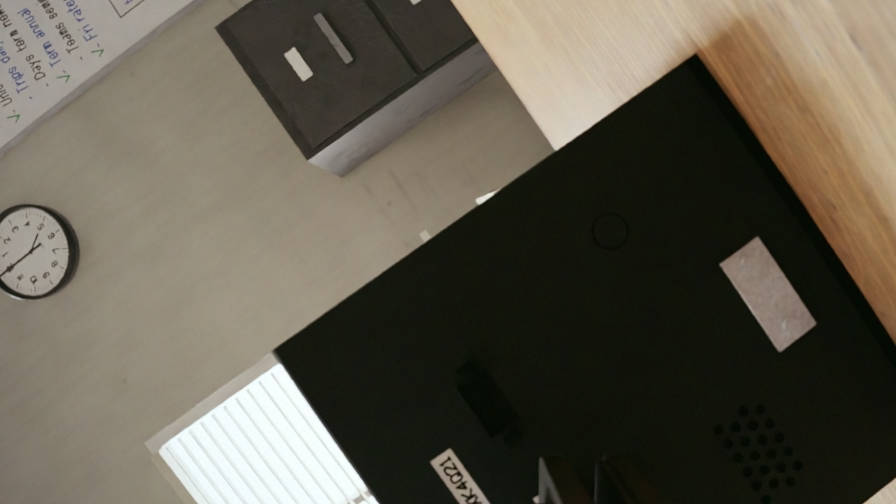

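Scene clock: 588.93 s.
left_arm: end_effector_position=(+0.3912, +0.4480, +0.1509) grip_measured=-1.00 end_effector_quat_wxyz=(+0.000, +0.995, +0.099, +0.000) end_effector_velocity=(-0.000, -0.000, -0.001) end_effector_angular_velocity=(-0.001, +0.002, +0.000) | right_arm: end_effector_position=(+0.5770, -0.3507, +0.1291) grip_measured=-0.62 end_effector_quat_wxyz=(+0.508, -0.519, +0.480, -0.492) end_effector_velocity=(+0.001, -0.000, +0.001) end_effector_angular_velocity=(+0.225, +0.005, +0.000)
Joint names: [waist, shoulder, elbow, forearm roll, wrist pitch, wrist roll]
Joint positions: left_arm=[ 0.3 -0.3 -0.6  0.   0.9 -0.   0. ] | right_arm=[-0.301  0.402 -0.71   2.912  1.269 -1.524  0.017]
Joint velocities: left_arm=[-0.     0.002  0.    -0.    -0.    -0.001  0.   ] | right_arm=[-0.001  0.006 -0.004 -0.     0.009  0.224  0.   ]
Joint torques (N m, as the arm reports them, + toward a larger angle): left_arm=[  0.76 -12.13 -22.91   0.37  -1.16  -0.81] | right_arm=[ -1.4  -29.22 -11.57   0.01   1.58   0.08]
Motor temperatures (°C, as the motors report them): left_arm=[26 30 41 29 30 29] | right_arm=[29 30 31 30 33 33]
Joint targets: left_arm=[0.300 -0.300 -0.600 0.000 0.900 0.000] | right_arm=[-0.301 0.402 -0.710 2.912 1.270 -1.504]
Step readings (joint positions; steps 1 to 15: 1st action; 16 to 30: 2nd action; 31 to 45: 3rd action; 46 to 60: 4th action; 61 to 75: 5th action; 76 to 90: 6th action; 91 to 105: 7th action; 106 to 120: 8th action; 121 to 135: 9th action; 136 to 150: 10th action):
0: left_arm=[0.300 -0.300 -0.600 0.000 0.900 -0.000] | right_arm=[-0.299 0.425 -0.715 2.912 1.287 -0.904]
1: left_arm=[0.300 -0.300 -0.600 -0.000 0.900 0.000] | right_arm=[-0.299 0.425 -0.715 2.912 1.287 -0.905]
2: left_arm=[0.300 -0.300 -0.600 -0.000 0.900 0.000] | right_arm=[-0.299 0.424 -0.715 2.912 1.287 -0.911]
4: left_arm=[0.300 -0.300 -0.600 -0.000 0.900 0.000] | right_arm=[-0.299 0.423 -0.715 2.912 1.286 -0.962]
8: left_arm=[0.300 -0.300 -0.600 0.000 0.900 -0.000] | right_arm=[-0.300 0.412 -0.713 2.912 1.278 -1.236]
15: left_arm=[0.300 -0.300 -0.600 -0.000 0.900 -0.000] | right_arm=[-0.301 0.403 -0.711 2.912 1.271 -1.484]
16: left_arm=[0.300 -0.300 -0.600 0.000 0.900 -0.000] | right_arm=[-0.301 0.403 -0.711 2.912 1.270 -1.491]
17: left_arm=[0.300 -0.300 -0.600 -0.000 0.900 -0.000] | right_arm=[-0.301 0.402 -0.711 2.912 1.270 -1.502]
19: left_arm=[0.300 -0.300 -0.600 -0.000 0.900 -0.000] | right_arm=[-0.301 0.400 -0.710 2.912 1.269 -1.557]
23: left_arm=[0.300 -0.300 -0.600 0.000 0.900 -0.000] | right_arm=[-0.299 0.390 -0.708 2.912 1.260 -1.834]
30: left_arm=[0.300 -0.300 -0.600 0.000 0.900 -0.000] | right_arm=[-0.296 0.380 -0.706 2.911 1.253 -2.084]
31: left_arm=[0.300 -0.300 -0.600 0.000 0.900 0.000] | right_arm=[-0.296 0.380 -0.706 2.911 1.253 -2.090]
32: left_arm=[0.300 -0.300 -0.600 -0.000 0.900 -0.000] | right_arm=[-0.296 0.381 -0.707 2.911 1.252 -2.094]
34: left_arm=[0.300 -0.300 -0.600 -0.000 0.900 -0.000] | right_arm=[-0.295 0.381 -0.707 2.911 1.252 -2.099]
38: left_arm=[0.300 -0.300 -0.600 0.000 0.900 0.000] | right_arm=[-0.296 0.380 -0.707 2.911 1.252 -2.103]
45: left_arm=[0.300 -0.300 -0.600 0.000 0.900 -0.000] | right_arm=[-0.296 0.380 -0.706 2.912 1.252 -2.104]
46: left_arm=[0.300 -0.300 -0.600 0.000 0.900 -0.000] | right_arm=[-0.296 0.380 -0.706 2.912 1.252 -2.103]
47: left_arm=[0.300 -0.300 -0.600 -0.000 0.900 0.000] | right_arm=[-0.296 0.380 -0.706 2.912 1.252 -2.097]
49: left_arm=[0.300 -0.300 -0.600 0.000 0.900 0.000] | right_arm=[-0.297 0.382 -0.706 2.912 1.254 -2.046]
53: left_arm=[0.300 -0.300 -0.600 -0.000 0.900 -0.000] | right_arm=[-0.299 0.392 -0.708 2.912 1.262 -1.772]
60: left_arm=[0.300 -0.300 -0.600 0.000 0.900 -0.000] | right_arm=[-0.301 0.402 -0.710 2.912 1.269 -1.524]
61: left_arm=[0.300 -0.300 -0.600 0.000 0.900 -0.000] | right_arm=[-0.301 0.402 -0.710 2.912 1.269 -1.517]
62: left_arm=[0.300 -0.300 -0.600 0.000 0.900 -0.000] | right_arm=[-0.301 0.402 -0.710 2.912 1.270 -1.506]
64: left_arm=[0.300 -0.300 -0.600 0.000 0.900 0.000] | right_arm=[-0.301 0.404 -0.711 2.912 1.271 -1.451]
68: left_arm=[0.300 -0.300 -0.600 -0.000 0.900 -0.000] | right_arm=[-0.300 0.415 -0.713 2.912 1.279 -1.174]
75: left_arm=[0.300 -0.300 -0.600 -0.000 0.900 -0.000] | right_arm=[-0.299 0.424 -0.715 2.912 1.287 -0.924]
76: left_arm=[0.300 -0.300 -0.600 0.000 0.900 -0.000] | right_arm=[-0.299 0.424 -0.715 2.912 1.287 -0.918]
77: left_arm=[0.300 -0.300 -0.600 -0.000 0.900 -0.000] | right_arm=[-0.299 0.424 -0.715 2.912 1.287 -0.914]
79: left_arm=[0.300 -0.300 -0.600 0.000 0.900 0.000] | right_arm=[-0.299 0.424 -0.715 2.912 1.287 -0.909]
83: left_arm=[0.300 -0.300 -0.600 -0.000 0.900 0.000] | right_arm=[-0.299 0.425 -0.715 2.912 1.287 -0.905]
90: left_arm=[0.300 -0.300 -0.600 -0.000 0.900 -0.000] | right_arm=[-0.299 0.425 -0.715 2.912 1.287 -0.904]
91: left_arm=[0.300 -0.300 -0.600 0.000 0.900 0.000] | right_arm=[-0.299 0.425 -0.715 2.912 1.287 -0.905]
92: left_arm=[0.300 -0.300 -0.600 -0.000 0.900 -0.000] | right_arm=[-0.299 0.424 -0.715 2.912 1.287 -0.911]
94: left_arm=[0.300 -0.300 -0.600 0.000 0.900 0.000] | right_arm=[-0.299 0.423 -0.715 2.912 1.286 -0.962]
98: left_arm=[0.300 -0.300 -0.600 0.000 0.900 -0.000] | right_arm=[-0.300 0.412 -0.713 2.912 1.278 -1.236]
105: left_arm=[0.300 -0.300 -0.600 -0.000 0.900 -0.000] | right_arm=[-0.301 0.403 -0.711 2.912 1.271 -1.484]
106: left_arm=[0.300 -0.300 -0.600 0.000 0.900 -0.000] | right_arm=[-0.301 0.403 -0.711 2.912 1.270 -1.491]
107: left_arm=[0.300 -0.300 -0.600 0.000 0.900 -0.000] | right_arm=[-0.301 0.402 -0.711 2.912 1.270 -1.502]
109: left_arm=[0.300 -0.300 -0.600 -0.000 0.900 0.000] | right_arm=[-0.301 0.400 -0.710 2.912 1.269 -1.557]
113: left_arm=[0.300 -0.300 -0.600 0.000 0.900 -0.000] | right_arm=[-0.299 0.390 -0.708 2.912 1.260 -1.834]
120: left_arm=[0.300 -0.300 -0.600 -0.000 0.900 -0.000] | right_arm=[-0.296 0.380 -0.706 2.911 1.253 -2.084]
121: left_arm=[0.300 -0.300 -0.600 0.000 0.900 -0.000] | right_arm=[-0.296 0.380 -0.706 2.911 1.253 -2.090]
122: left_arm=[0.300 -0.300 -0.600 0.000 0.900 0.000] | right_arm=[-0.296 0.381 -0.707 2.911 1.252 -2.094]
124: left_arm=[0.300 -0.300 -0.600 0.000 0.900 -0.000] | right_arm=[-0.295 0.381 -0.707 2.911 1.252 -2.099]
128: left_arm=[0.300 -0.300 -0.600 -0.000 0.900 -0.000] | right_arm=[-0.296 0.380 -0.707 2.911 1.252 -2.103]
135: left_arm=[0.300 -0.300 -0.600 -0.000 0.900 -0.000] | right_arm=[-0.296 0.380 -0.706 2.912 1.252 -2.104]
136: left_arm=[0.300 -0.300 -0.600 0.000 0.900 -0.000] | right_arm=[-0.296 0.380 -0.706 2.912 1.252 -2.103]
137: left_arm=[0.300 -0.300 -0.600 -0.000 0.900 -0.000] | right_arm=[-0.296 0.380 -0.706 2.912 1.252 -2.097]
139: left_arm=[0.300 -0.300 -0.600 -0.000 0.900 -0.000] | right_arm=[-0.297 0.382 -0.706 2.912 1.254 -2.046]
143: left_arm=[0.300 -0.300 -0.600 -0.000 0.900 -0.000] | right_arm=[-0.299 0.392 -0.708 2.912 1.262 -1.772]
150: Joint positions above
camera_calibration (this result's frames):
cam_left_wrist: T_world_to_cam=[[0.207136, -0.97797, 0.0258874, 0.380469], [-0.978298, -0.206915, 0.0109682, 0.537481], [-0.00537004, -0.0275975, -0.999605, 0.298011], [0, 0, 0, 1]] pos_world=[0.448608, 0.491524, 0.282149]
cam_right_wrist: T_world_to_cam=[[-0.0158542, -0.0245433, -0.999573, 0.161412], [-0.0713509, 0.997178, -0.0233528, 0.461637], [0.997325, 0.0709502, -0.0175606, -0.415636], [0, 0, 0, 1]] pos_world=[0.450022, -0.426883, 0.164825]

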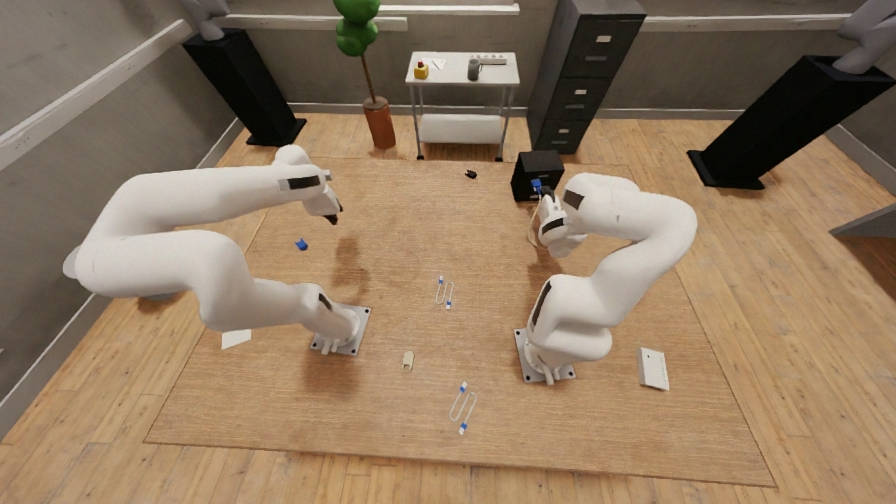

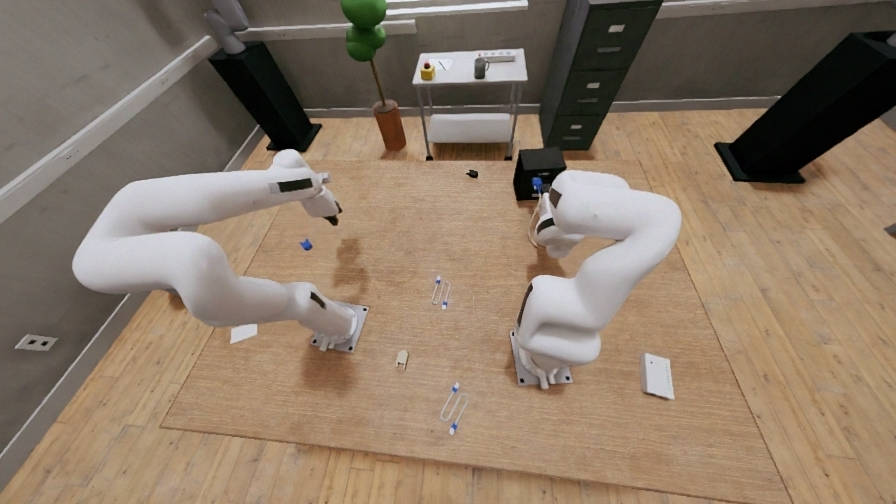

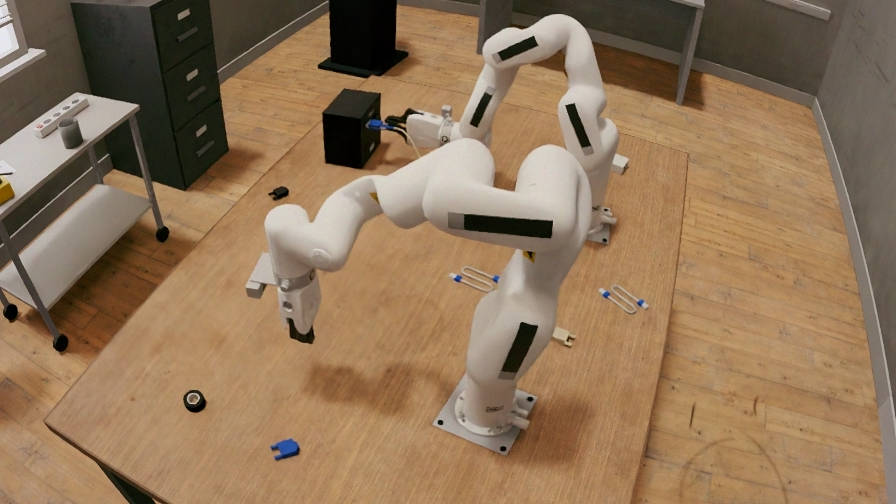

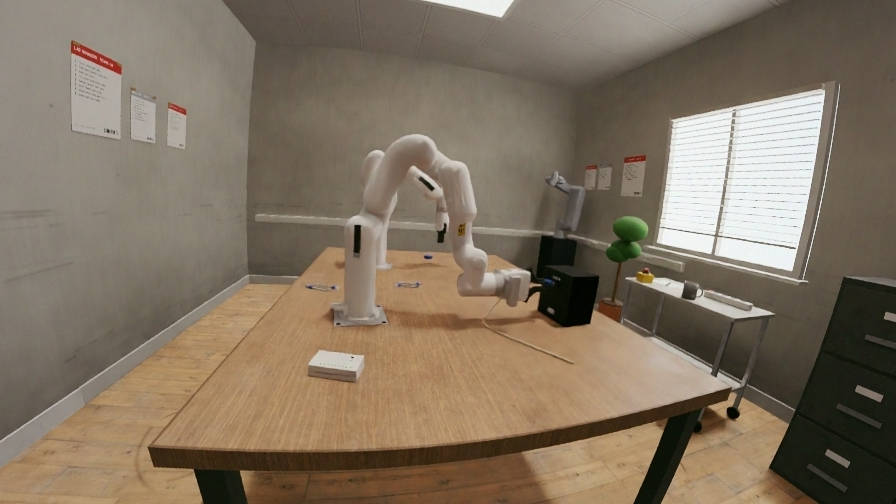

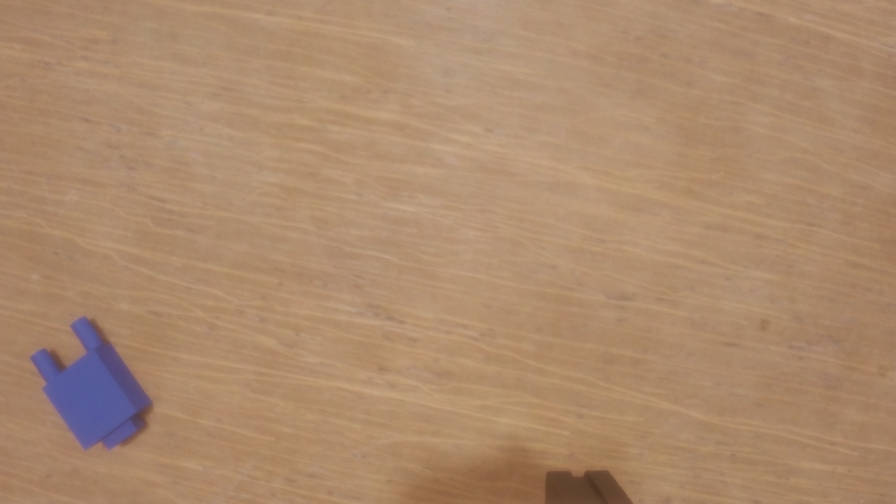

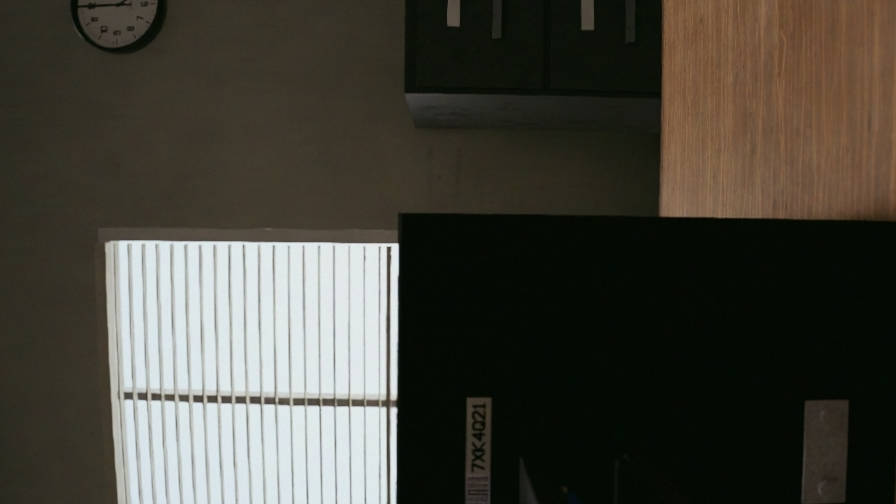

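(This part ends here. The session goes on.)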